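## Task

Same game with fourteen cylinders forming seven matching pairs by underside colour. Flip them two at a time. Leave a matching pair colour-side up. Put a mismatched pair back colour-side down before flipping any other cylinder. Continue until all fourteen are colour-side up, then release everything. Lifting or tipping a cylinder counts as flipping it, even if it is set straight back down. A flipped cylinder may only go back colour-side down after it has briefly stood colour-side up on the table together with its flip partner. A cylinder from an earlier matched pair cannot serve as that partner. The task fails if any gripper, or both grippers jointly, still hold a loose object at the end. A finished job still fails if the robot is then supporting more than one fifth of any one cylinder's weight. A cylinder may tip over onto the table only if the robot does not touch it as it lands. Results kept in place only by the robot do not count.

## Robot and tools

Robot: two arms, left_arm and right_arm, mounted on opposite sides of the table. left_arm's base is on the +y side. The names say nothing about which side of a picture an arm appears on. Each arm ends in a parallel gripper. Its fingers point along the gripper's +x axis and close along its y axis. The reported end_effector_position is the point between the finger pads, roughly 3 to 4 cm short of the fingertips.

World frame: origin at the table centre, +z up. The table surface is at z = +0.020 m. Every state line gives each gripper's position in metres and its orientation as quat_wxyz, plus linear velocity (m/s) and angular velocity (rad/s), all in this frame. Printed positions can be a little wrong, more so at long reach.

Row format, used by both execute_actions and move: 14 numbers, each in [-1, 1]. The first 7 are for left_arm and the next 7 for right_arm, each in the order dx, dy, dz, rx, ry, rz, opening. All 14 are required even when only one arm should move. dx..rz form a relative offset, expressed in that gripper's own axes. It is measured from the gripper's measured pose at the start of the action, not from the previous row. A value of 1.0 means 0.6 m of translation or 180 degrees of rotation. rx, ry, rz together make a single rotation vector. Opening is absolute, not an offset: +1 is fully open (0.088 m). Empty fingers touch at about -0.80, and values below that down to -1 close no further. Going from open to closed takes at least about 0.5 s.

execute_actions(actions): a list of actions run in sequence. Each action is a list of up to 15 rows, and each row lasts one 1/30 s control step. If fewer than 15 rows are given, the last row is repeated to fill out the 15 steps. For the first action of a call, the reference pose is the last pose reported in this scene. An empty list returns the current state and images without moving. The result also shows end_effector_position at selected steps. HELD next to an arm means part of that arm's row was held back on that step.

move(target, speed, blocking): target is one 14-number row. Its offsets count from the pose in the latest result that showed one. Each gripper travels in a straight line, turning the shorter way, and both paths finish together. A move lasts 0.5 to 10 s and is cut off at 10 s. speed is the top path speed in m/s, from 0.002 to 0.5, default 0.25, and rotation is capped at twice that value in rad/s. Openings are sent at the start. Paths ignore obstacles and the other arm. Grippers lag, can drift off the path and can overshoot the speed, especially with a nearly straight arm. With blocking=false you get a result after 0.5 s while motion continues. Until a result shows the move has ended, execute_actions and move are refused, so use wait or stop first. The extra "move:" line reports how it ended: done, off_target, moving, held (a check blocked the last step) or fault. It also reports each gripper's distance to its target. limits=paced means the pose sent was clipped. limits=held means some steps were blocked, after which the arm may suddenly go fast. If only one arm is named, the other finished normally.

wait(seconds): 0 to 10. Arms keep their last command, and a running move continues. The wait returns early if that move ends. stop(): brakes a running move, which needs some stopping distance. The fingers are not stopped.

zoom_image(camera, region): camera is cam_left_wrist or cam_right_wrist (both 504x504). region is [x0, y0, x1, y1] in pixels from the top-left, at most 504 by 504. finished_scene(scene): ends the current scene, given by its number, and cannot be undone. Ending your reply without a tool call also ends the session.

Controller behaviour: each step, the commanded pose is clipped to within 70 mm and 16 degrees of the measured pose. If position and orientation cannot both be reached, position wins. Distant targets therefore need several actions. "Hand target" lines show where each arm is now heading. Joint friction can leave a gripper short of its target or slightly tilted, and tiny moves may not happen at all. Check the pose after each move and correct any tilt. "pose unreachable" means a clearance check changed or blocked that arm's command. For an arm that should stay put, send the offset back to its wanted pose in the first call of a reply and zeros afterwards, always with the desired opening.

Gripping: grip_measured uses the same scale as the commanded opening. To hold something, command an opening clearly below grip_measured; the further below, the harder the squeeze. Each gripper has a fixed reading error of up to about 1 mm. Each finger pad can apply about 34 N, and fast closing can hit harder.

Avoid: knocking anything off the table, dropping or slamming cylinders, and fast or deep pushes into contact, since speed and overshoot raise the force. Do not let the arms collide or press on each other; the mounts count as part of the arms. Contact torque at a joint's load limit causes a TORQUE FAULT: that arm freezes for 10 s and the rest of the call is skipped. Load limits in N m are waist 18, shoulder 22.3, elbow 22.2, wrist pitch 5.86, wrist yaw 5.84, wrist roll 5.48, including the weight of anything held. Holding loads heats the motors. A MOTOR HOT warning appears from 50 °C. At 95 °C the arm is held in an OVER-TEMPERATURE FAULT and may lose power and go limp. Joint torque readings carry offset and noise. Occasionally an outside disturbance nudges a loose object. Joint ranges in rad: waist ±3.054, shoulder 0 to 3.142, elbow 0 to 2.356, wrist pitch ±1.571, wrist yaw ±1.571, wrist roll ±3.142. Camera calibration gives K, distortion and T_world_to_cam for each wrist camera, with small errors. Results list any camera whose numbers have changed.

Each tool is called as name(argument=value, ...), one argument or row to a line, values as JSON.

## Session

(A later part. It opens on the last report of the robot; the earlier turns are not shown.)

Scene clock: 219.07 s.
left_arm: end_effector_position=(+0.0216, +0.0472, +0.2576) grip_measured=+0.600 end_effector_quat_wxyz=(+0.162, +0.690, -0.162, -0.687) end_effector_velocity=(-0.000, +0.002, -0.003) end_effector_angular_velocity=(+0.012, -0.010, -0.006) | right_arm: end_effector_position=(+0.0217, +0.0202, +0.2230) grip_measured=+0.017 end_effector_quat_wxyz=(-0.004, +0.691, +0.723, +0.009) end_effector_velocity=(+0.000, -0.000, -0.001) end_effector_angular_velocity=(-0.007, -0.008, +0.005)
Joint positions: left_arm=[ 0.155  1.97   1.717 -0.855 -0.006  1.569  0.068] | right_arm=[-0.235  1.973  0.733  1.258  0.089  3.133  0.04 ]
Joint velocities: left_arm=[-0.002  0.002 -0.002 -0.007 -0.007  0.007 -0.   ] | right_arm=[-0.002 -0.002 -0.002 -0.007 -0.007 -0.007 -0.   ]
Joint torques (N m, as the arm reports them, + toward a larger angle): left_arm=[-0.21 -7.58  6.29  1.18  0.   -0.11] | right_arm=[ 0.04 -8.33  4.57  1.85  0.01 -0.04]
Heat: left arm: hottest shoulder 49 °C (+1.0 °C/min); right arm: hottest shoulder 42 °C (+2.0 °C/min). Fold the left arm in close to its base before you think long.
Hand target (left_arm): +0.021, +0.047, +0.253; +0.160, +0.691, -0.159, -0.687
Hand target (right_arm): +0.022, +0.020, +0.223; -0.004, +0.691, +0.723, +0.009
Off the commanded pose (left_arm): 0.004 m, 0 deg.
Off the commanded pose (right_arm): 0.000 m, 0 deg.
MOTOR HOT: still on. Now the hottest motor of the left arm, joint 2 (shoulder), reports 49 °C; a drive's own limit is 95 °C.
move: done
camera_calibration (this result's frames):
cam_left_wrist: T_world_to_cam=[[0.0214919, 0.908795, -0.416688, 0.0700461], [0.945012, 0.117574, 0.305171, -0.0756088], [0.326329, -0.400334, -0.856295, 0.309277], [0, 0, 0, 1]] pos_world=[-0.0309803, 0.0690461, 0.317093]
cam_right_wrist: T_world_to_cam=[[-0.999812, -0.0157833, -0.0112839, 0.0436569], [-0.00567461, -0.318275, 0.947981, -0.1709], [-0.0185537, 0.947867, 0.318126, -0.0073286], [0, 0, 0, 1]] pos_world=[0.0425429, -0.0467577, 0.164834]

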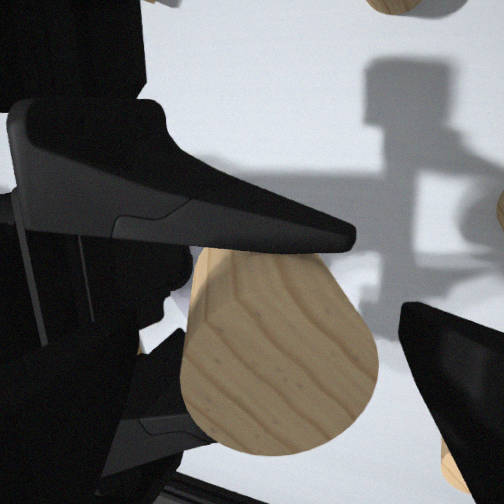

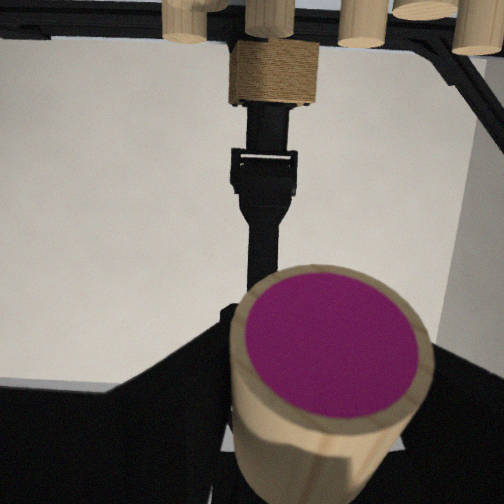

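move(
  target=[0,0,0,0,0,0,-0.4,0,0,0,0,0,0,-0.4],
)

move(
  target=[0,0,0,0,0,0,-0.4,0,0,0,0,0,0,0.6],
)

move(
  target=[0,0,0,0,0,0,-0.4,-0.15,0,0,0,0,0,0.6],
)

move(
  target=[0.077,-0.174,-0.15,0,0,-0.147,-0.4,0,0,0,-0.99,0,0,0.6],
  speed=0.5,
)

Scene clock: 222.57 s.
left_arm: end_effector_position=(+0.0216, +0.0467, +0.2577) grip_measured=+0.042 end_effector_quat_wxyz=(+0.163, +0.690, -0.162, -0.687) end_effector_velocity=(-0.000, +0.002, -0.000) end_effector_angular_velocity=(+0.007, -0.003, +0.007) | right_arm: end_effector_position=(+0.0219, +0.0203, +0.2230) grip_measured=+0.017 end_effector_quat_wxyz=(-0.004, +0.691, +0.723, +0.009) end_effector_velocity=(-0.002, -0.002, -0.004) end_effector_angular_velocity=(-0.021, -0.025, +0.009)
Joint positions: left_arm=[ 0.155  1.971  1.717 -0.853 -0.006  1.569  0.041] | right_arm=[-0.235  1.973  0.733  1.258  0.089  3.133  0.04 ]
Joint velocities: left_arm=[-0.002 -0.002 -0.002 -0.007 -0.007 -0.007 -0.   ] | right_arm=[ 0.002 -0.007 -0.007 -0.022 -0.007 -0.022 -0.   ]
Joint torques (N m, as the arm reports them, + toward a larger angle): left_arm=[-0.06 -8.32  6.73  0.78  0.05  0.  ] | right_arm=[ 0.06 -8.35  4.58  1.86 -0.01 -0.03]
Heat: left arm: hottest shoulder 49 °C (+1.0 °C/min); right arm: hottest shoulder 42 °C (+2.0 °C/min). Fold the left arm in close to its base before you think long.
Hand target (left_arm): +0.022, +0.047, +0.258; +0.162, +0.690, -0.162, -0.687
Hand target (right_arm): +0.022, +0.020, +0.223; -0.004, +0.691, +0.723, +0.009
Off the commanded pose (left_arm): 0.000 m, 0 deg.
Off the commanded pose (right_arm): 0.000 m, 0 deg.
MOTOR HOT: still on. Now the hottest motor of the left arm, joint 2 (shoulder), reports 49 °C; a drive's own limit is 95 °C.
move: done
camera_calibration (this result's frames):
cam_left_wrist: T_world_to_cam=[[0.02149, 0.907999, -0.418421, 0.0709723], [0.945013, 0.118156, 0.304942, -0.0755369], [0.326326, -0.401967, -0.855532, 0.309014], [0, 0, 0, 1]] pos_world=[-0.0309811, 0.0686957, 0.317102]
cam_right_wrist: T_world_to_cam=[[-0.999818, -0.0154019, -0.0112839, 0.0438307], [-0.00579602, -0.318273, 0.947981, -0.17089], [-0.0181921, 0.947874, 0.318126, -0.00735151], [0, 0, 0, 1]] pos_world=[0.0426985, -0.0467464, 0.164834]

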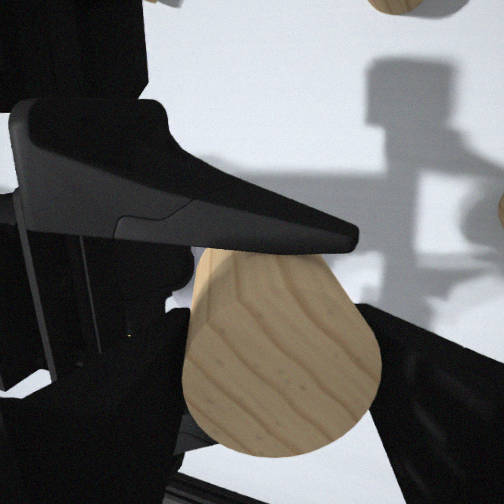

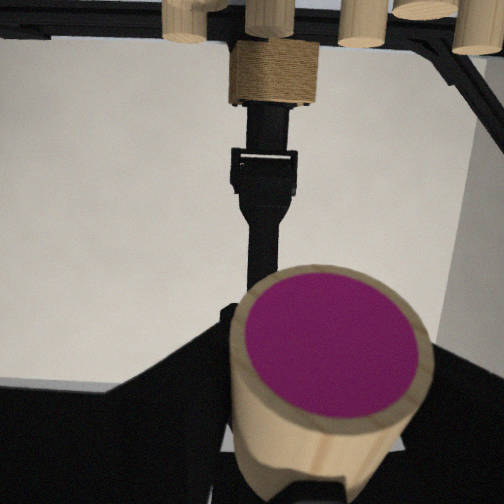

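Scene clock: 223.23 s.
left_arm: end_effector_position=(+0.0216, +0.0467, +0.2577) grip_measured=+0.041 end_effector_quat_wxyz=(+0.163, +0.690, -0.162, -0.687) end_effector_velocity=(+0.004, +0.005, -0.004) end_effector_angular_velocity=(+0.027, -0.010, +0.032) | right_arm: end_effector_position=(+0.0220, +0.0203, +0.2230) grip_measured=+0.598 end_effector_quat_wxyz=(-0.004, +0.691, +0.723, +0.009) end_effector_velocity=(+0.000, -0.000, -0.001) end_effector_angular_velocity=(-0.006, -0.023, +0.004)
Joint positions: left_arm=[ 0.155  1.971  1.717 -0.853 -0.006  1.569  0.041] | right_arm=[-0.235  1.973  0.733  1.258  0.089  3.133  0.068]
Joint velocities: left_arm=[ 0.002  0.002 -0.002 -0.022 -0.022 -0.022 -0.   ] | right_arm=[-0.002 -0.002 -0.002 -0.007 -0.007 -0.022  0.001]
Joint torques (N m, as the arm reports them, + toward a larger angle): left_arm=[-0.07 -8.39  6.86  0.95  0.05 -0.04] | right_arm=[ 0.08 -8.32  4.6   1.83 -0.01 -0.02]
Heat: left arm: hottest shoulder 49 °C (+1.0 °C/min); right arm: hottest shoulder 42 °C (+2.0 °C/min). Fold the left arm in close to its base before you think long.
Hand target (left_arm): +0.022, +0.047, +0.258; +0.163, +0.690, -0.162, -0.686
Hand target (right_arm): +0.022, +0.020, +0.223; -0.004, +0.691, +0.723, +0.009
Off the commanded pose (left_arm): 0.000 m, 0 deg.
Off the commanded pose (right_arm): 0.000 m, 0 deg.
MOTOR HOT: still on. Now the hottest motor of the left arm, joint 2 (shoulder), reports 49 °C; a drive's own limit is 95 °C.
move: done
camera_calibration (this result's frames):
cam_left_wrist: T_world_to_cam=[[0.02149, 0.907999, -0.418421, 0.0709723], [0.945013, 0.118156, 0.304942, -0.0755369], [0.326326, -0.401967, -0.855532, 0.309014], [0, 0, 0, 1]] pos_world=[-0.0309811, 0.0686957, 0.317102]
cam_right_wrist: T_world_to_cam=[[-0.999824, -0.0150205, -0.011277, 0.0438789], [-0.00591085, -0.31827, 0.947982, -0.170887], [-0.0178283, 0.947881, 0.318125, -0.00736082], [0, 0, 0, 1]] pos_world=[0.0427298, -0.0467518, 0.164834]

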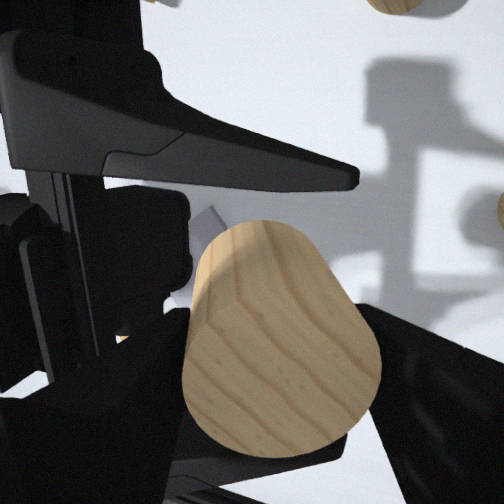

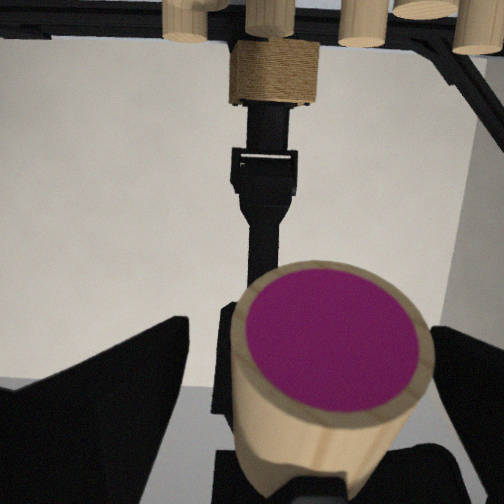

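Scene clock: 224.17 s.
left_arm: end_effector_position=(+0.0216, +0.0468, +0.2575) grip_measured=+0.040 end_effector_quat_wxyz=(+0.163, +0.690, -0.162, -0.687) end_effector_velocity=(+0.002, +0.002, +0.002) end_effector_angular_velocity=(+0.002, -0.016, +0.014) | right_arm: end_effector_position=(+0.0261, -0.0666, +0.2212) grip_measured=+0.600 end_effector_quat_wxyz=(-0.004, +0.691, +0.723, +0.009) end_effector_velocity=(+0.002, -0.004, -0.004) end_effector_angular_velocity=(-0.016, -0.025, -0.000)
Joint positions: left_arm=[ 0.155  1.971  1.716 -0.853 -0.006  1.569  0.041] | right_arm=[-0.204  1.761  0.372  1.408  0.119  3.133  0.068]
Joint velocities: left_arm=[-0.002 -0.007 -0.002 -0.007 -0.022 -0.007 -0.   ] | right_arm=[-0.007 -0.007 -0.017 -0.007 -0.007 -0.022 -0.   ]
Joint torques (N m, as the arm reports them, + toward a larger angle): left_arm=[ 0.1  -8.34  6.76  0.96  0.01  0.  ] | right_arm=[ 0.49 -6.73  2.59  1.96  0.14 -0.04]
Heat: left arm: hottest shoulder 49 °C (+0.0 °C/min); right arm: hottest shoulder 42 °C (+3.0 °C/min). Fold the left arm in close to its base before you think long.
Hand target (left_arm): +0.022, +0.047, +0.258; +0.163, +0.690, -0.162, -0.687
Hand target (right_arm): +0.026, -0.070, +0.221; -0.004, +0.691, +0.723, +0.009
Off the commanded pose (left_arm): 0.000 m, 0 deg.
Off the commanded pose (right_arm): 0.003 m, 0 deg.
MOTOR HOT: still on. Now the hottest motor of the left arm, joint 2 (shoulder), reports 49 °C; a drive's own limit is 95 °C.
move: done
camera_calibration (this result's frames):
cam_left_wrist: T_world_to_cam=[[0.0214904, 0.908158, -0.418075, 0.070751], [0.945013, 0.11804, 0.304988, -0.0755117], [0.326326, -0.40164, -0.855685, 0.308955], [0, 0, 0, 1]] pos_world=[-0.030981, 0.0687488, 0.316977]
cam_right_wrist: T_world_to_cam=[[-0.999818, -0.0157892, -0.0107368, 0.0464951], [-0.00515542, -0.318198, 0.94801, -0.196864], [-0.0183848, 0.947893, 0.318058, 0.0755792], [0, 0, 0, 1]] pos_world=[0.0468612, -0.133548, 0.163089]

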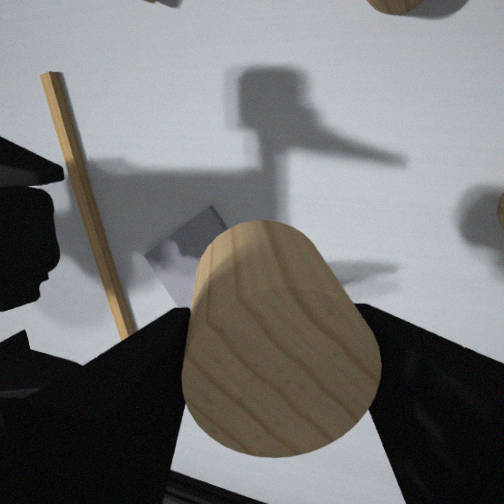

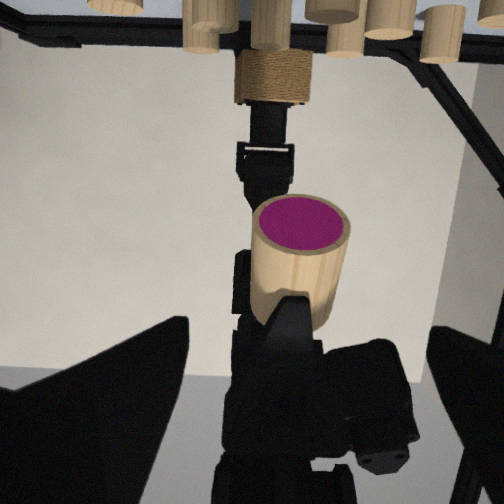

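Scene clock: 227.87 s.
left_arm: end_effector_position=(+0.1105, +0.1194, +0.1727) grip_measured=+0.037 end_effector_quat_wxyz=(+0.006, +0.708, -0.002, -0.706) end_effector_velocity=(-0.000, +0.002, -0.002) end_effector_angular_velocity=(+0.014, -0.005, -0.010) | right_arm: end_effector_position=(+0.0262, -0.0666, +0.2213) grip_measured=+0.600 end_effector_quat_wxyz=(+0.691, +0.018, +0.006, +0.723) end_effector_velocity=(+0.000, -0.002, -0.003) end_effector_angular_velocity=(-0.010, -0.039, +0.004)
Joint positions: left_arm=[ 0.375  2.126  1.701 -1.133  0.001  1.783  0.041] | right_arm=[-0.204  1.761  0.372  1.408  0.119  0.031  0.068]
Joint velocities: left_arm=[-0.002  0.002 -0.002 -0.007 -0.007  0.007 -0.   ] | right_arm=[-0.002 -0.002 -0.007 -0.007 -0.007 -0.037 -0.   ]
Joint torques (N m, as the arm reports them, + toward a larger angle): left_arm=[ 0.12 -7.68  6.15  0.02 -0.13  0.1 ] | right_arm=[ 0.02 -5.98  3.83  1.84 -0.01 -0.17]
Heat: left arm: hottest shoulder 49 °C (+0.0 °C/min); right arm: hottest shoulder 42 °C (+3.0 °C/min). Fold the left arm in close to its base before you think long.
Hand target (left_arm): +0.112, +0.120, +0.171; +0.003, +0.709, +0.001, -0.705
Hand target (right_arm): +0.026, -0.067, +0.221; +0.691, +0.015, +0.003, +0.723
Off the commanded pose (left_arm): 0.003 m, 1 deg.
Off the commanded pose (right_arm): 0.000 m, 0 deg.
MOTOR HOT: still on. Now the hottest motor of the left arm, joint 2 (shoulder), reports 49 °C; a drive's own limit is 95 °C.
move: done
camera_calibration (this result's frames):
cam_left_wrist: T_world_to_cam=[[0.0153624, 0.999676, 0.0202993, -0.118453], [0.94609, -0.0211021, 0.323217, -0.128945], [0.323541, 0.0142396, -0.946107, 0.202722], [0, 0, 0, 1]] pos_world=[0.0582246, 0.112807, 0.235879]
cam_right_wrist: T_world_to_cam=[[0.996864, 0.0741537, -0.0276195, 0.00406847], [-0.00548243, -0.283476, -0.958964, 0.227335], [-0.0789401, 0.956108, -0.282181, 0.210601], [0, 0, 0, 1]] pos_world=[0.0138155, -0.137215, 0.277546]

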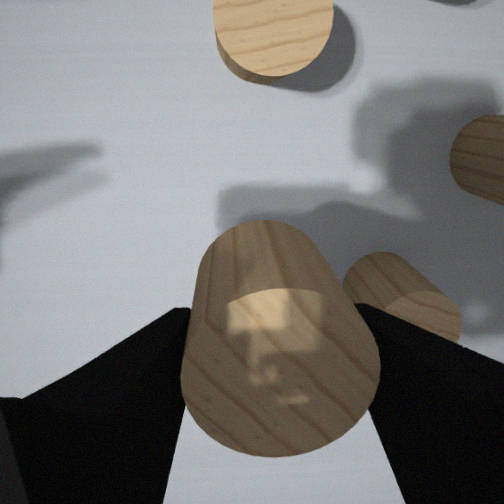

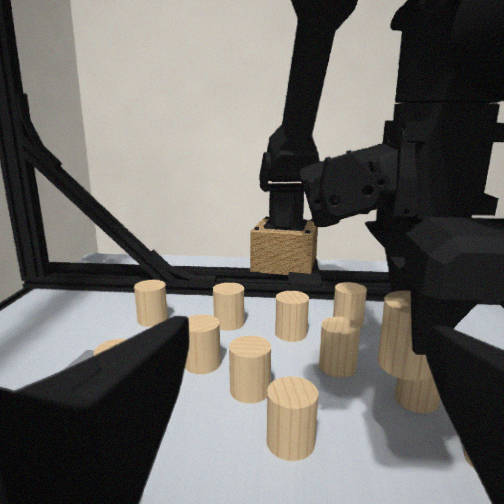

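move(
  target=[0.145,0,0,0,0,-0.008,-0.4,0.052,0.205,-0.213,-0.012,0.14,0,0.6],
  speed=0.13,
)

Scene clock: 231.67 s.
left_arm: end_effector_position=(+0.1110, +0.1171, +0.0897) grip_measured=+0.035 end_effector_quat_wxyz=(+0.001, +0.707, +0.003, -0.708) end_effector_velocity=(-0.003, +0.004, -0.003) end_effector_angular_velocity=(+0.018, -0.003, -0.000) | right_arm: end_effector_position=(-0.0999, -0.0399, +0.1013) grip_measured=+0.600 end_effector_quat_wxyz=(+0.674, -0.150, +0.141, +0.710) end_effector_velocity=(-0.002, -0.000, -0.003) end_effector_angular_velocity=(-0.016, -0.013, +0.012)
Joint positions: left_arm=[ 0.375  2.251  1.558 -0.881  0.001  1.784  0.041] | right_arm=[0.169 2.085 0.734 0.889 0.442 0.207 0.068]
Joint velocities: left_arm=[-0.007  0.002 -0.007 -0.007 -0.007 -0.007 -0.   ] | right_arm=[ 0.002  0.002  0.007 -0.022 -0.007 -0.007  0.   ]
Joint torques (N m, as the arm reports them, + toward a larger angle): left_arm=[-0.09 -7.91  5.01  0.38 -0.11 -0.01] | right_arm=[ 0.27 -6.82  4.99  1.49  0.28  0.17]
Heat: left arm: hottest shoulder 49 °C (+0.0 °C/min); right arm: hottest shoulder 41 °C (+2.0 °C/min). Fold the left arm in close to its base before you think long.
Hand target (left_arm): +0.111, +0.119, +0.086; -0.003, +0.708, +0.007, -0.707
Hand target (right_arm): -0.101, -0.039, +0.097; +0.674, -0.152, +0.144, +0.708
Off the commanded pose (left_arm): 0.004 m, 1 deg.
Off the commanded pose (right_arm): 0.004 m, 0 deg.
MOTOR HOT: still on. Now the hottest motor of the left arm, joint 2 (shoulder), reports 49 °C; a drive's own limit is 95 °C.
move: done
camera_calibration (this result's frames):
cam_left_wrist: T_world_to_cam=[[0.0158382, 0.999244, 0.0355071, -0.115893], [0.94717, -0.0263711, 0.319646, -0.10184], [0.320341, 0.0285686, -0.946871, 0.122868], [0, 0, 0, 1]] pos_world=[0.0589362, 0.10961, 0.153008]
cam_right_wrist: T_world_to_cam=[[0.996707, 0.0809625, -0.00441217, 0.122318], [0.0500574, -0.657226, -0.75203, 0.0889292], [-0.063786, 0.749333, -0.659114, 0.17267], [0, 0, 0, 1]] pos_world=[-0.115353, -0.0808437, 0.181226]

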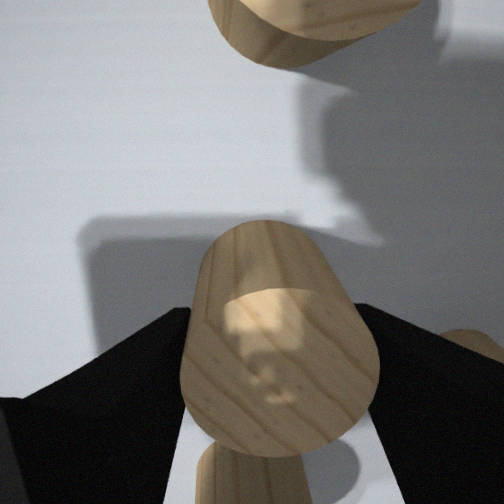

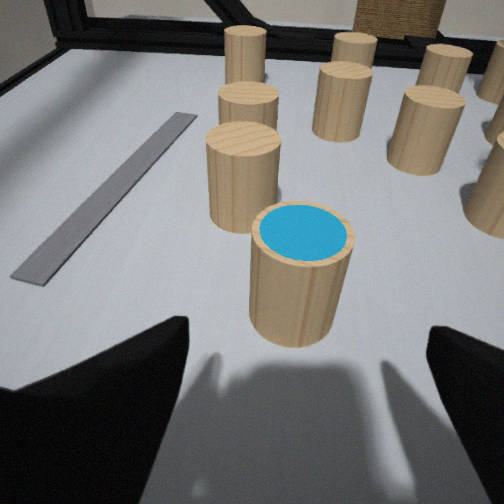

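move(
  target=[0,0,0,0,0,0,0.6,0.135,0,0,0,0,0,0.6],
  speed=0.12,
)

move(
  target=[-0.11,0,0,0,0,0,0.6,0,0,0,0,0,0,-0.4],
)

move(
  target=[-0.3,0.047,0.147,0,0,0.158,0.6,-0.13,-0.21,0.27,0.004,-0.146,0,-0.4],
)

move(
  target=[0,0,0,0,0,0,0.6,0,0,0,0.99,0,0,-0.4],
  speed=0.5,
)

move(
  target=[0,0,0,0,0,0,0.6,0,0,0,0.01,0,0,-0.4],
)

Scene clock: 236.63 s.
left_arm: end_effector_position=(+0.1111, +0.1169, +0.0896) grip_measured=+0.600 end_effector_quat_wxyz=(+0.001, +0.707, +0.003, -0.708) end_effector_velocity=(-0.000, +0.001, +0.002) end_effector_angular_velocity=(+0.004, -0.007, -0.010) | right_arm: end_effector_position=(-0.1040, +0.0329, +0.0750) grip_measured=+0.600 end_effector_quat_wxyz=(+0.675, -0.143, +0.140, +0.710) end_effector_velocity=(+0.000, +0.000, -0.003) end_effector_angular_velocity=(-0.016, -0.011, +0.007)
Joint positions: left_arm=[ 0.375  2.252  1.558 -0.88   0.001  1.784  0.068] | right_arm=[0.082 2.323 1.036 0.853 0.366 0.17  0.068]
Joint velocities: left_arm=[-0.002 -0.002  0.002 -0.007 -0.007  0.007 -0.   ] | right_arm=[-0.002  0.002  0.007 -0.022 -0.007 -0.007 -0.   ]
Joint torques (N m, as the arm reports them, + toward a larger angle): left_arm=[-0.14 -8.73  5.54  0.08  0.04  0.02] | right_arm=[-0.13 -8.6   5.58  1.5  -0.02 -0.16]
Heat: left arm: hottest shoulder 49 °C (+0.0 °C/min); right arm: hottest shoulder 41 °C (+1.0 °C/min). Fold the left arm in close to its base before you think long.
Hand target (left_arm): +0.111, +0.117, +0.090; +0.001, +0.707, +0.003, -0.708
Hand target (right_arm): -0.104, +0.034, +0.069; +0.674, -0.150, +0.140, +0.710
Off the commanded pose (left_arm): 0.000 m, 0 deg.
Off the commanded pose (right_arm): 0.006 m, 1 deg.
MOTOR HOT: still on. Now the hottest motor of the left arm, joint 2 (shoulder), reports 49 °C; a drive's own limit is 95 °C.
move: done
camera_calibration (this result's frames):
cam_left_wrist: T_world_to_cam=[[0.0158324, 0.99927, 0.0347654, -0.115627], [0.947117, -0.026133, 0.319822, -0.101877], [0.320497, 0.0278634, -0.946839, 0.122779], [0, 0, 0, 1]] pos_world=[0.0589697, 0.109459, 0.152854]
cam_right_wrist: T_world_to_cam=[[0.996901, 0.0777025, -0.0123117, 0.121133], [0.0412567, -0.649598, -0.759158, 0.116524], [-0.0669861, 0.756297, -0.65079, 0.0993181], [0, 0, 0, 1]] pos_world=[-0.118912, -0.00883271, 0.154586]

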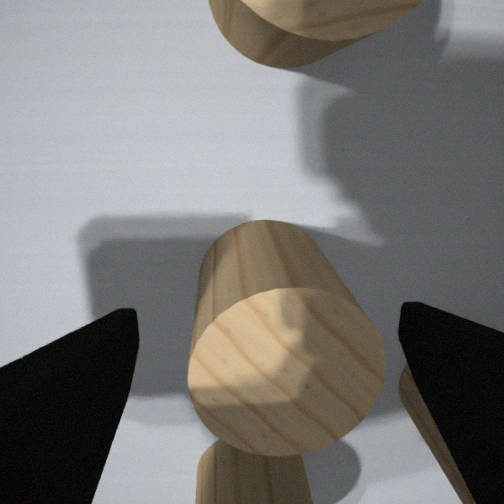

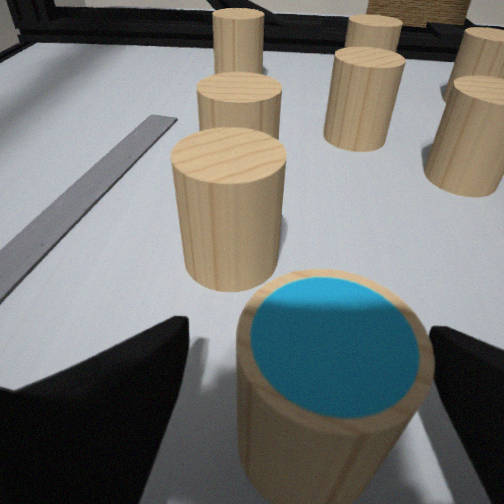

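Scene clock: 237.50 s.
left_arm: end_effector_position=(+0.1107, +0.1188, +0.1496) grip_measured=+0.600 end_effector_quat_wxyz=(-0.004, +0.706, +0.008, -0.709) end_effector_velocity=(-0.000, +0.003, +0.003) end_effector_angular_velocity=(+0.013, -0.004, -0.010) | right_arm: end_effector_position=(-0.1041, +0.0330, +0.0750) grip_measured=+0.013 end_effector_quat_wxyz=(+0.675, -0.143, +0.140, +0.710) end_effector_velocity=(+0.000, -0.000, +0.001) end_effector_angular_velocity=(-0.003, -0.005, +0.007)
Joint positions: left_arm=[ 0.375  2.174  1.683 -1.097  0.001  1.784  0.068] | right_arm=[0.082 2.323 1.036 0.854 0.365 0.17  0.04 ]
Joint velocities: left_arm=[-0.002 -0.002  0.007 -0.022 -0.007  0.007 -0.   ] | right_arm=[-0.002 -0.007 -0.002 -0.007 -0.007 -0.007 -0.   ]
Joint torques (N m, as the arm reports them, + toward a larger angle): left_arm=[-0.27 -9.42  6.72 -0.07  0.06 -0.01] | right_arm=[  0.06 -10.26   4.23   1.63   0.11   0.  ]
Heat: left arm: hottest shoulder 49 °C (+0.0 °C/min); right arm: hottest shoulder 41 °C (+1.0 °C/min). Fold the left arm in close to its base before you think long.
Hand target (left_arm): +0.111, +0.116, +0.155; +0.001, +0.707, +0.003, -0.708
Hand target (right_arm): -0.104, +0.033, +0.075; +0.675, -0.144, +0.140, +0.710
Off the commanded pose (left_arm): 0.006 m, 1 deg.
Off the commanded pose (right_arm): 0.000 m, 0 deg.
MOTOR HOT: still on. Now the hottest motor of the left arm, joint 2 (shoulder), reports 49 °C; a drive's own limit is 95 °C.
move: done
camera_calibration (this result's frames):
cam_left_wrist: T_world_to_cam=[[0.0159638, 0.998678, 0.0488525, -0.121681], [0.948117, -0.0306351, 0.316442, -0.1197], [0.317521, 0.0412662, -0.947353, 0.178542], [0, 0, 0, 1]] pos_world=[0.0587418, 0.110486, 0.212965]
cam_right_wrist: T_world_to_cam=[[0.996868, 0.0780553, -0.0127389, 0.121228], [0.0411195, -0.649115, -0.759578, 0.116572], [-0.067558, 0.756675, -0.650292, 0.0991815], [0, 0, 0, 1]] pos_world=[-0.118941, -0.00884227, 0.154586]

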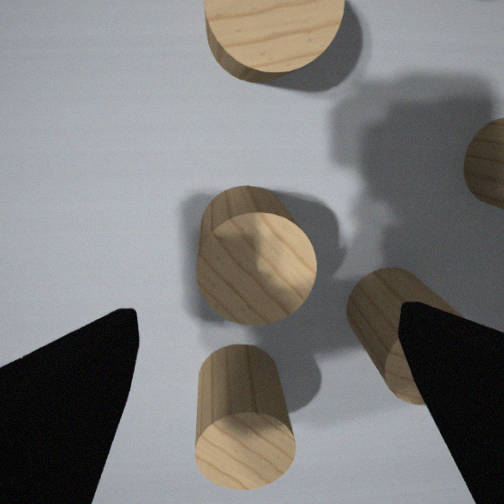

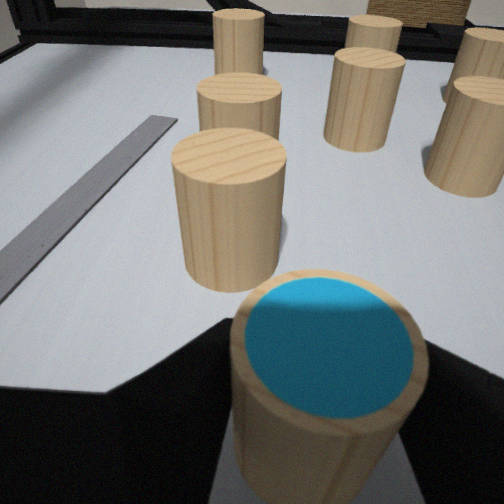

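Scene clock: 238.93 s.
left_arm: end_effector_position=(+0.0227, +0.0874, +0.3222) grip_measured=+0.600 end_effector_quat_wxyz=(+0.162, +0.685, -0.161, -0.692) end_effector_velocity=(+0.002, -0.000, +0.004) end_effector_angular_velocity=(-0.007, -0.003, +0.012) | right_arm: end_effector_position=(+0.0205, +0.0344, +0.2526) grip_measured=+0.014 end_effector_quat_wxyz=(+0.689, +0.027, -0.009, +0.724) end_effector_velocity=(+0.000, -0.000, +0.002) end_effector_angular_velocity=(+0.008, -0.007, +0.014)
Joint positions: left_arm=[ 0.163  1.831  1.789 -1.069  0.013  1.573  0.068] | right_arm=[-0.238  1.93   0.813  1.17   0.082  0.019  0.04 ]
Joint velocities: left_arm=[ 0.002 -0.002  0.012 -0.007 -0.007 -0.007 -0.   ] | right_arm=[-0.007 -0.002 -0.002  0.007 -0.022 -0.007  0.   ]
Joint torques (N m, as the arm reports them, + toward a larger angle): left_arm=[-0.39 -8.04  7.86  0.95 -0.12 -0.1 ] | right_arm=[-0.18 -9.89  4.06  2.06 -0.13 -0.17]
Heat: left arm: hottest shoulder 49 °C (+0.0 °C/min); right arm: hottest shoulder 42 °C (+2.0 °C/min). Fold the left arm in close to its base before you think long.
Hand target (left_arm): +0.022, +0.087, +0.329; +0.169, +0.685, -0.166, -0.689
Hand target (right_arm): +0.022, +0.032, +0.255; +0.689, +0.026, -0.013, +0.724
Off the commanded pose (left_arm): 0.007 m, 1 deg.
Off the commanded pose (right_arm): 0.004 m, 0 deg.
MOTOR HOT: still on. Now the hottest motor of the left arm, joint 2 (shoulder), reports 49 °C; a drive's own limit is 95 °C.
move: done
camera_calibration (this result's frames):
cam_left_wrist: T_world_to_cam=[[0.0179138, 0.909832, -0.414589, 0.0597618], [0.949723, 0.114149, 0.291541, -0.0965403], [0.312578, -0.398967, -0.862044, 0.382382], [0, 0, 0, 1]] pos_world=[-0.0289083, 0.109205, 0.382552]
cam_right_wrist: T_world_to_cam=[[0.996789, 0.0782818, -0.0168717, 0.000229811], [0.00330905, -0.250772, -0.96804, 0.286946], [-0.0800108, 0.964876, -0.250226, 0.114073], [0, 0, 0, 1]] pos_world=[0.00794846, -0.0381258, 0.306323]

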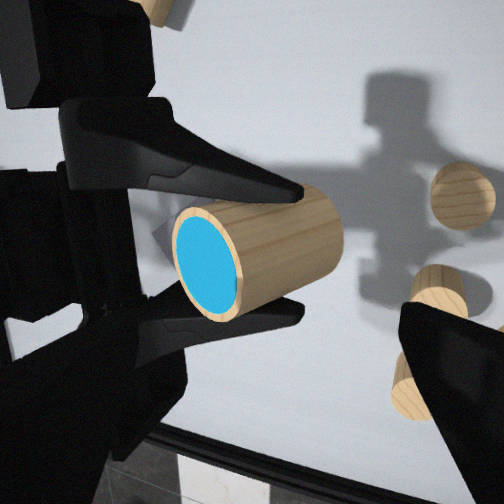

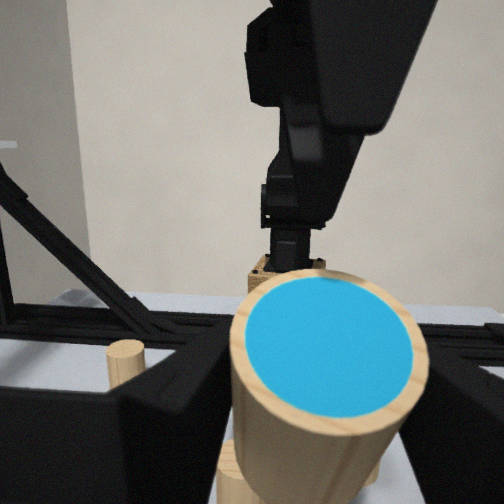

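Scene clock: 242.63 s.
left_arm: end_effector_position=(+0.0227, +0.0873, +0.3221) grip_measured=+0.600 end_effector_quat_wxyz=(+0.162, +0.685, -0.160, -0.692) end_effector_velocity=(+0.000, -0.002, +0.003) end_effector_angular_velocity=(-0.012, -0.010, -0.006) | right_arm: end_effector_position=(+0.0206, +0.0343, +0.2524) grip_measured=+0.013 end_effector_quat_wxyz=(-0.013, +0.690, +0.723, +0.023) end_effector_velocity=(-0.002, -0.001, -0.001) end_effector_angular_velocity=(-0.008, +0.020, +0.021)
Joint positions: left_arm=[ 0.163  1.832  1.789 -1.069  0.013  1.573  0.068] | right_arm=[-0.238  1.93   0.812  1.17   0.082  3.122  0.04 ]
Joint velocities: left_arm=[-0.002 -0.002  0.002  0.007 -0.007  0.007  0.   ] | right_arm=[-0.002 -0.002 -0.002 -0.007 -0.022  0.022  0.   ]
Joint torques (N m, as the arm reports them, + toward a larger angle): left_arm=[-0.01 -7.37  6.67  0.97  0.06 -0.01] | right_arm=[ 0.02 -8.56  5.2   1.84 -0.01  0.16]
Heat: left arm: hottest shoulder 49 °C (+0.0 °C/min); right arm: hottest shoulder 42 °C (+1.0 °C/min). Fold the left arm in close to its base before you think long.
Hand target (left_arm): +0.023, +0.087, +0.322; +0.162, +0.685, -0.160, -0.692
Hand target (right_arm): +0.021, +0.034, +0.252; -0.016, +0.690, +0.724, +0.021
Off the commanded pose (left_arm): 0.000 m, 0 deg.
Off the commanded pose (right_arm): 0.000 m, 0 deg.
MOTOR HOT: still on. Now the hottest motor of the left arm, joint 2 (shoulder), reports 49 °C; a drive's own limit is 95 °C.
move: done
camera_calibration (this result's frames):
cam_left_wrist: T_world_to_cam=[[0.0179128, 0.90999, -0.414242, 0.0596089], [0.949724, 0.114038, 0.291582, -0.0964936], [0.312576, -0.398639, -0.862197, 0.38225], [0, 0, 0, 1]] pos_world=[-0.0289079, 0.10914, 0.382403]
cam_right_wrist: T_world_to_cam=[[-0.999656, -0.0179243, -0.0191282, 0.0450924], [-0.0116517, -0.349834, 0.936739, -0.190303], [-0.0234821, 0.93664, 0.349505, -0.0374701], [0, 0, 0, 1]] pos_world=[0.0419797, -0.0306702, 0.192223]

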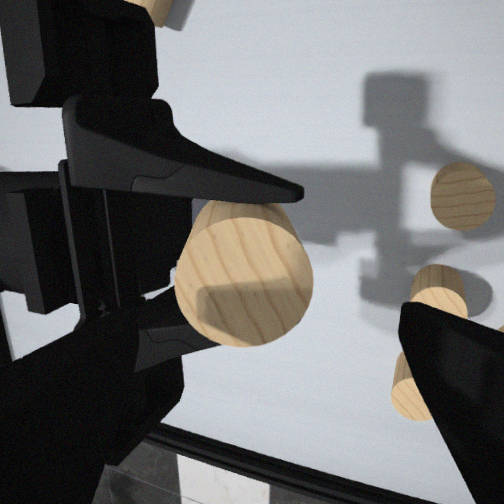

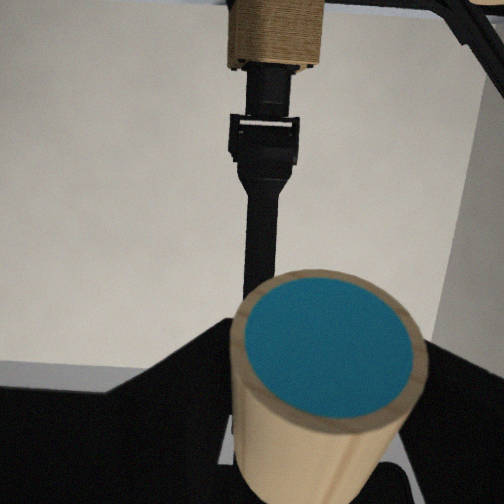

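Scene clock: 243.33 s.
left_arm: end_effector_position=(+0.0227, +0.0873, +0.3221) grip_measured=+0.600 end_effector_quat_wxyz=(+0.162, +0.685, -0.160, -0.692) end_effector_velocity=(-0.002, +0.001, +0.001) end_effector_angular_velocity=(+0.002, +0.010, +0.001) | right_arm: end_effector_position=(+0.0206, +0.0343, +0.2524) grip_measured=+0.013 end_effector_quat_wxyz=(-0.021, +0.690, +0.724, +0.016) end_effector_velocity=(-0.002, -0.001, -0.003) end_effector_angular_velocity=(-0.012, -0.010, +0.019)
Joint positions: left_arm=[ 0.163  1.832  1.789 -1.069  0.013  1.573  0.068] | right_arm=[-0.238  1.93   0.812  1.17   0.082  3.143  0.04 ]
Joint velocities: left_arm=[-0.002 -0.002  0.002 -0.007  0.007 -0.007 -0.   ] | right_arm=[-0.002 -0.002 -0.007 -0.007 -0.022 -0.007 -0.   ]
Joint torques (N m, as the arm reports them, + toward a larger angle): left_arm=[-0.18 -7.51  6.62  0.98  0.06 -0.01] | right_arm=[ 0.1  -8.5   5.19  1.87  0.01  0.16]
Heat: left arm: hottest shoulder 49 °C (+0.0 °C/min); right arm: hottest shoulder 42 °C (+1.0 °C/min). Fold the left arm in close to its base before you think long.
Hand target (left_arm): +0.023, +0.087, +0.322; +0.162, +0.685, -0.160, -0.692
Hand target (right_arm): +0.021, +0.034, +0.252; -0.023, +0.690, +0.724, +0.013
Off the commanded pose (left_arm): 0.000 m, 0 deg.
Off the commanded pose (right_arm): 0.000 m, 1 deg.
MOTOR HOT: still on. Now the hottest motor of the left arm, joint 2 (shoulder), reports 49 °C; a drive's own limit is 95 °C.
joint sent to its limit (right arm) — the command would take joint 6 (wrist roll) past its upper limit, so that joint was sent only as far as its limit.
move: done
camera_calibration (this result's frames):
cam_left_wrist: T_world_to_cam=[[0.0179128, 0.90999, -0.414242, 0.0596089], [0.949724, 0.114038, 0.291582, -0.0964936], [0.312576, -0.398639, -0.862197, 0.38225], [0, 0, 0, 1]] pos_world=[-0.0289079, 0.10914, 0.382403]
cam_right_wrist: T_world_to_cam=[[-0.999817, -0.0190289, 0.00219577, 0.039751], [0.00869804, -0.348876, 0.937129, -0.190853], [-0.0170665, 0.936976, 0.348978, -0.0374804], [0, 0, 0, 1]] pos_world=[0.0407641, -0.0307092, 0.191846]

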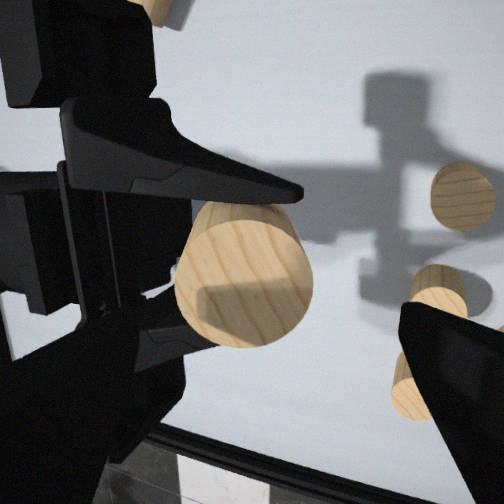

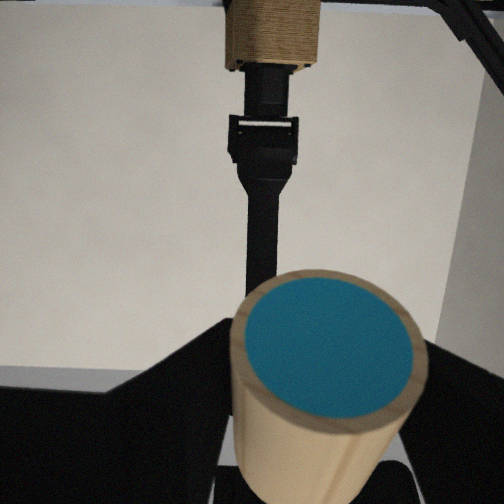

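move(
  target=[0,0,0,0,0,0,0.6,0,0,0,-0.004,-0.028,0,-0.4],
)

move(
  target=[0.075,0.008,0.005,0,0,0,0.6,0,0,0,0,0,0,-0.4],
  speed=0.08,
)

Scene clock: 255.47 s.
left_arm: end_effector_position=(+0.0227, +0.0873, +0.3221) grip_measured=+0.600 end_effector_quat_wxyz=(+0.162, +0.685, -0.160, -0.692) end_effector_velocity=(+0.002, +0.002, -0.003) end_effector_angular_velocity=(+0.012, -0.003, +0.012) | right_arm: end_effector_position=(+0.0208, +0.0327, +0.2417) grip_measured=+0.013 end_effector_quat_wxyz=(+0.023, +0.690, +0.724, -0.019) end_effector_velocity=(+0.000, -0.000, -0.006) end_effector_angular_velocity=(-0.032, +0.004, +0.004)
Joint positions: left_arm=[ 0.163  1.832  1.789 -1.069  0.013  1.573  0.068] | right_arm=[-0.238  1.882  0.819  1.003  0.082  3.143  0.04 ]
Joint velocities: left_arm=[ 0.002  0.002 -0.002 -0.007 -0.007 -0.007 -0.   ] | right_arm=[-0.002 -0.002  0.002 -0.037 -0.007  0.007 -0.   ]
Joint torques (N m, as the arm reports them, + toward a larger angle): left_arm=[-0.05 -7.33  6.77  0.97  0.06 -0.02] | right_arm=[ 0.12 -9.88  6.88  1.75  0.04 -0.18]
Heat: left arm: hottest shoulder 48 °C (-2.0 °C/min); right arm: hottest shoulder 43 °C (+3.0 °C/min). Fold the left arm in close to its base before you think long.
Hand target (left_arm): +0.023, +0.087, +0.322; +0.162, +0.685, -0.160, -0.692
Hand target (right_arm): +0.021, +0.034, +0.252; +0.016, +0.690, +0.724, -0.010
Off the commanded pose (left_arm): 0.000 m, 0 deg.
Off the commanded pose (right_arm): 0.011 m, 1 deg.
MOTOR HOT: still on. Now the hottest motor of the left arm, joint 2 (shoulder), reports 48 °C; a drive's own limit is 95 °C.
move: off_target (right_arm)
camera_calibration (this result's frames):
cam_left_wrist: T_world_to_cam=[[0.0179128, 0.90999, -0.414242, 0.0596089], [0.949724, 0.114038, 0.291582, -0.0964936], [0.312576, -0.398639, -0.862197, 0.38225], [0, 0, 0, 1]] pos_world=[-0.0289079, 0.10914, 0.382403]
cam_right_wrist: T_world_to_cam=[[-0.999763, -0.0194466, -0.00977955, 0.0428612], [-0.00475234, -0.243437, 0.969905, -0.19242], [-0.0212421, 0.969722, 0.243287, -0.00765798], [0, 0, 0, 1]] pos_world=[0.0417739, -0.0385826, 0.188912]

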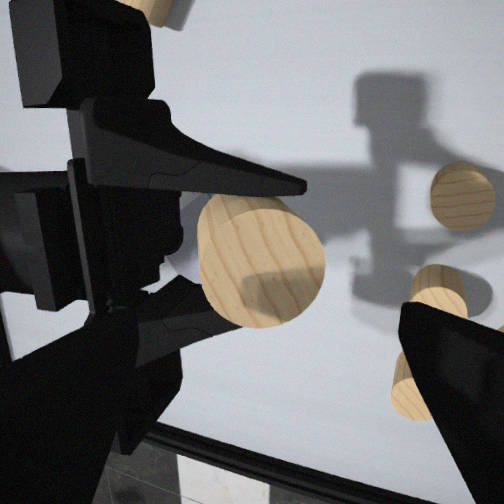

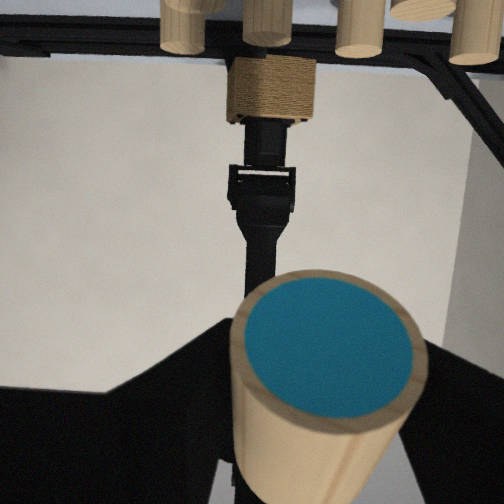

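Scene clock: 256.40 s.
left_arm: end_effector_position=(+0.0202, +0.0637, +0.2886) grip_measured=+0.600 end_effector_quat_wxyz=(+0.164, +0.683, -0.164, -0.692) end_effector_velocity=(-0.000, +0.002, -0.003) end_effector_angular_velocity=(+0.012, -0.003, +0.007) | right_arm: end_effector_position=(+0.0208, +0.0327, +0.2416) grip_measured=+0.013 end_effector_quat_wxyz=(+0.023, +0.690, +0.724, -0.020) end_effector_velocity=(-0.002, -0.001, -0.001) end_effector_angular_velocity=(-0.008, +0.007, +0.009)
Joint positions: left_arm=[ 0.158  1.902  1.744 -0.944  0.013  1.568  0.068] | right_arm=[-0.238  1.882  0.819  1.002  0.082  3.143  0.04 ]
Joint velocities: left_arm=[-0.002  0.002 -0.002 -0.007 -0.007 -0.007 -0.   ] | right_arm=[ 0.002 -0.002 -0.002 -0.007 -0.007  0.007 -0.   ]
Joint torques (N m, as the arm reports them, + toward a larger angle): left_arm=[-0.26 -7.14  6.13  1.2  -0.08 -0.11] | right_arm=[ 0.06 -8.46  5.46  1.87  0.01 -0.04]
Heat: left arm: hottest shoulder 48 °C (-2.0 °C/min); right arm: hottest shoulder 43 °C (+3.0 °C/min). Fold the left arm in close to its base before you think long.
Hand target (left_arm): +0.020, +0.063, +0.284; +0.162, +0.685, -0.160, -0.692
Hand target (right_arm): +0.021, +0.033, +0.242; +0.023, +0.690, +0.724, -0.020
Off the commanded pose (left_arm): 0.005 m, 1 deg.
Off the commanded pose (right_arm): 0.000 m, 0 deg.
MOTOR HOT: still on. Now the hottest motor of the left arm, joint 2 (shoulder), reports 48 °C; a drive's own limit is 95 °C.
move: done
camera_calibration (this result's frames):
cam_left_wrist: T_world_to_cam=[[0.0189294, 0.906143, -0.422548, 0.0699372], [0.950484, 0.11481, 0.288787, -0.0809542], [0.310195, -0.407092, -0.859101, 0.344398], [0, 0, 0, 1]] pos_world=[-0.0312089, 0.0861231, 0.348803]
cam_right_wrist: T_world_to_cam=[[-0.999763, -0.0194503, -0.00982174, 0.0428713], [-0.00480041, -0.24307, 0.969997, -0.192374], [-0.0212541, 0.969814, 0.242919, -0.00754689], [0, 0, 0, 1]] pos_world=[0.0417772, -0.0386074, 0.188857]

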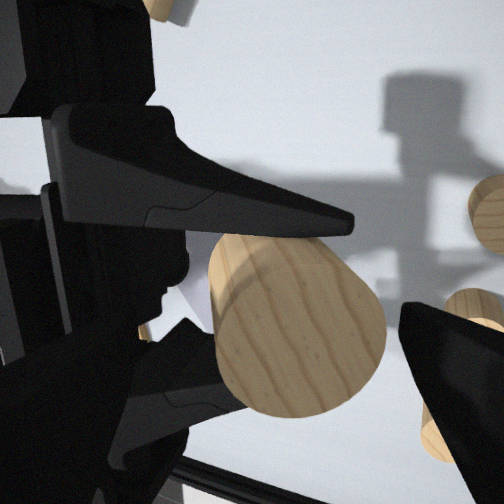

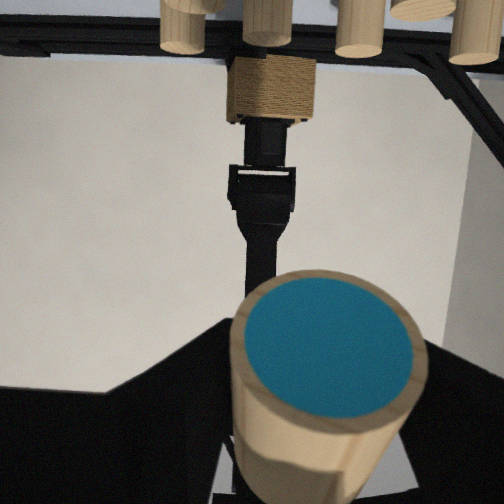

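move(
  target=[0.026,-0.012,0,0,0,0,0.6,0,0,0,0,0,0,-0.4],
  speed=0.05,
)

Scene clock: 258.33 s.
left_arm: end_effector_position=(+0.0202, +0.0624, +0.2732) grip_measured=+0.600 end_effector_quat_wxyz=(+0.165, +0.683, -0.165, -0.692) end_effector_velocity=(-0.000, +0.000, -0.001) end_effector_angular_velocity=(-0.002, -0.003, +0.007) | right_arm: end_effector_position=(+0.0208, +0.0327, +0.2416) grip_measured=+0.013 end_effector_quat_wxyz=(+0.023, +0.690, +0.724, -0.020) end_effector_velocity=(+0.000, -0.002, -0.003) end_effector_angular_velocity=(-0.011, -0.023, +0.006)
Joint positions: left_arm=[ 0.158  1.902  1.682 -0.88   0.013  1.568  0.068] | right_arm=[-0.238  1.882  0.819  1.002  0.082  3.143  0.04 ]
Joint velocities: left_arm=[-0.002 -0.002 -0.007  0.007 -0.007 -0.007 -0.   ] | right_arm=[-0.002 -0.002 -0.007 -0.007 -0.007 -0.022 -0.   ]
Joint torques (N m, as the arm reports them, + toward a larger angle): left_arm=[-0.1  -8.01  5.95  1.21  0.06  0.01] | right_arm=[ 0.06 -8.45  5.44  1.86  0.01 -0.03]
Heat: left arm: hottest shoulder 48 °C (-2.0 °C/min); right arm: hottest shoulder 43 °C (+3.0 °C/min). Fold the left arm in close to its base before you think long.
Hand target (left_arm): +0.020, +0.063, +0.271; +0.164, +0.683, -0.164, -0.692
Hand target (right_arm): +0.021, +0.033, +0.242; +0.023, +0.690, +0.724, -0.020
Off the commanded pose (left_arm): 0.002 m, 0 deg.
Off the commanded pose (right_arm): 0.000 m, 0 deg.
MOTOR HOT: still on. Now the hottest motor of the left arm, joint 2 (shoulder), reports 48 °C; a drive's own limit is 95 °C.
move: done
camera_calibration (this result's frames):
cam_left_wrist: T_world_to_cam=[[0.0189301, 0.905173, -0.424621, 0.0652009], [0.950484, 0.115471, 0.288525, -0.0763531], [0.310197, -0.409057, -0.858167, 0.330584], [0, 0, 0, 1]] pos_world=[-0.0312081, 0.0850264, 0.333412]
cam_right_wrist: T_world_to_cam=[[-0.999763, -0.0194503, -0.00982174, 0.0428713], [-0.00480041, -0.24307, 0.969997, -0.192374], [-0.0212541, 0.969814, 0.242919, -0.00754689], [0, 0, 0, 1]] pos_world=[0.0417772, -0.0386074, 0.188857]

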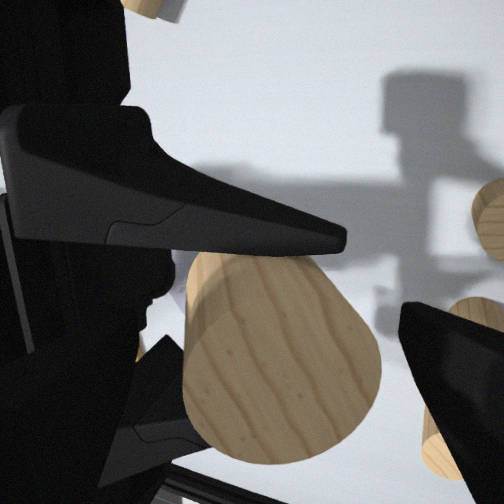

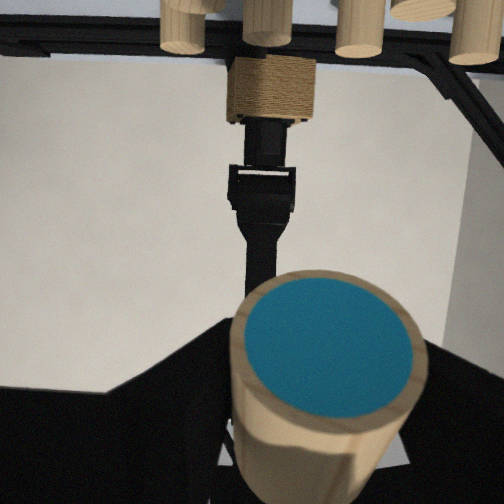

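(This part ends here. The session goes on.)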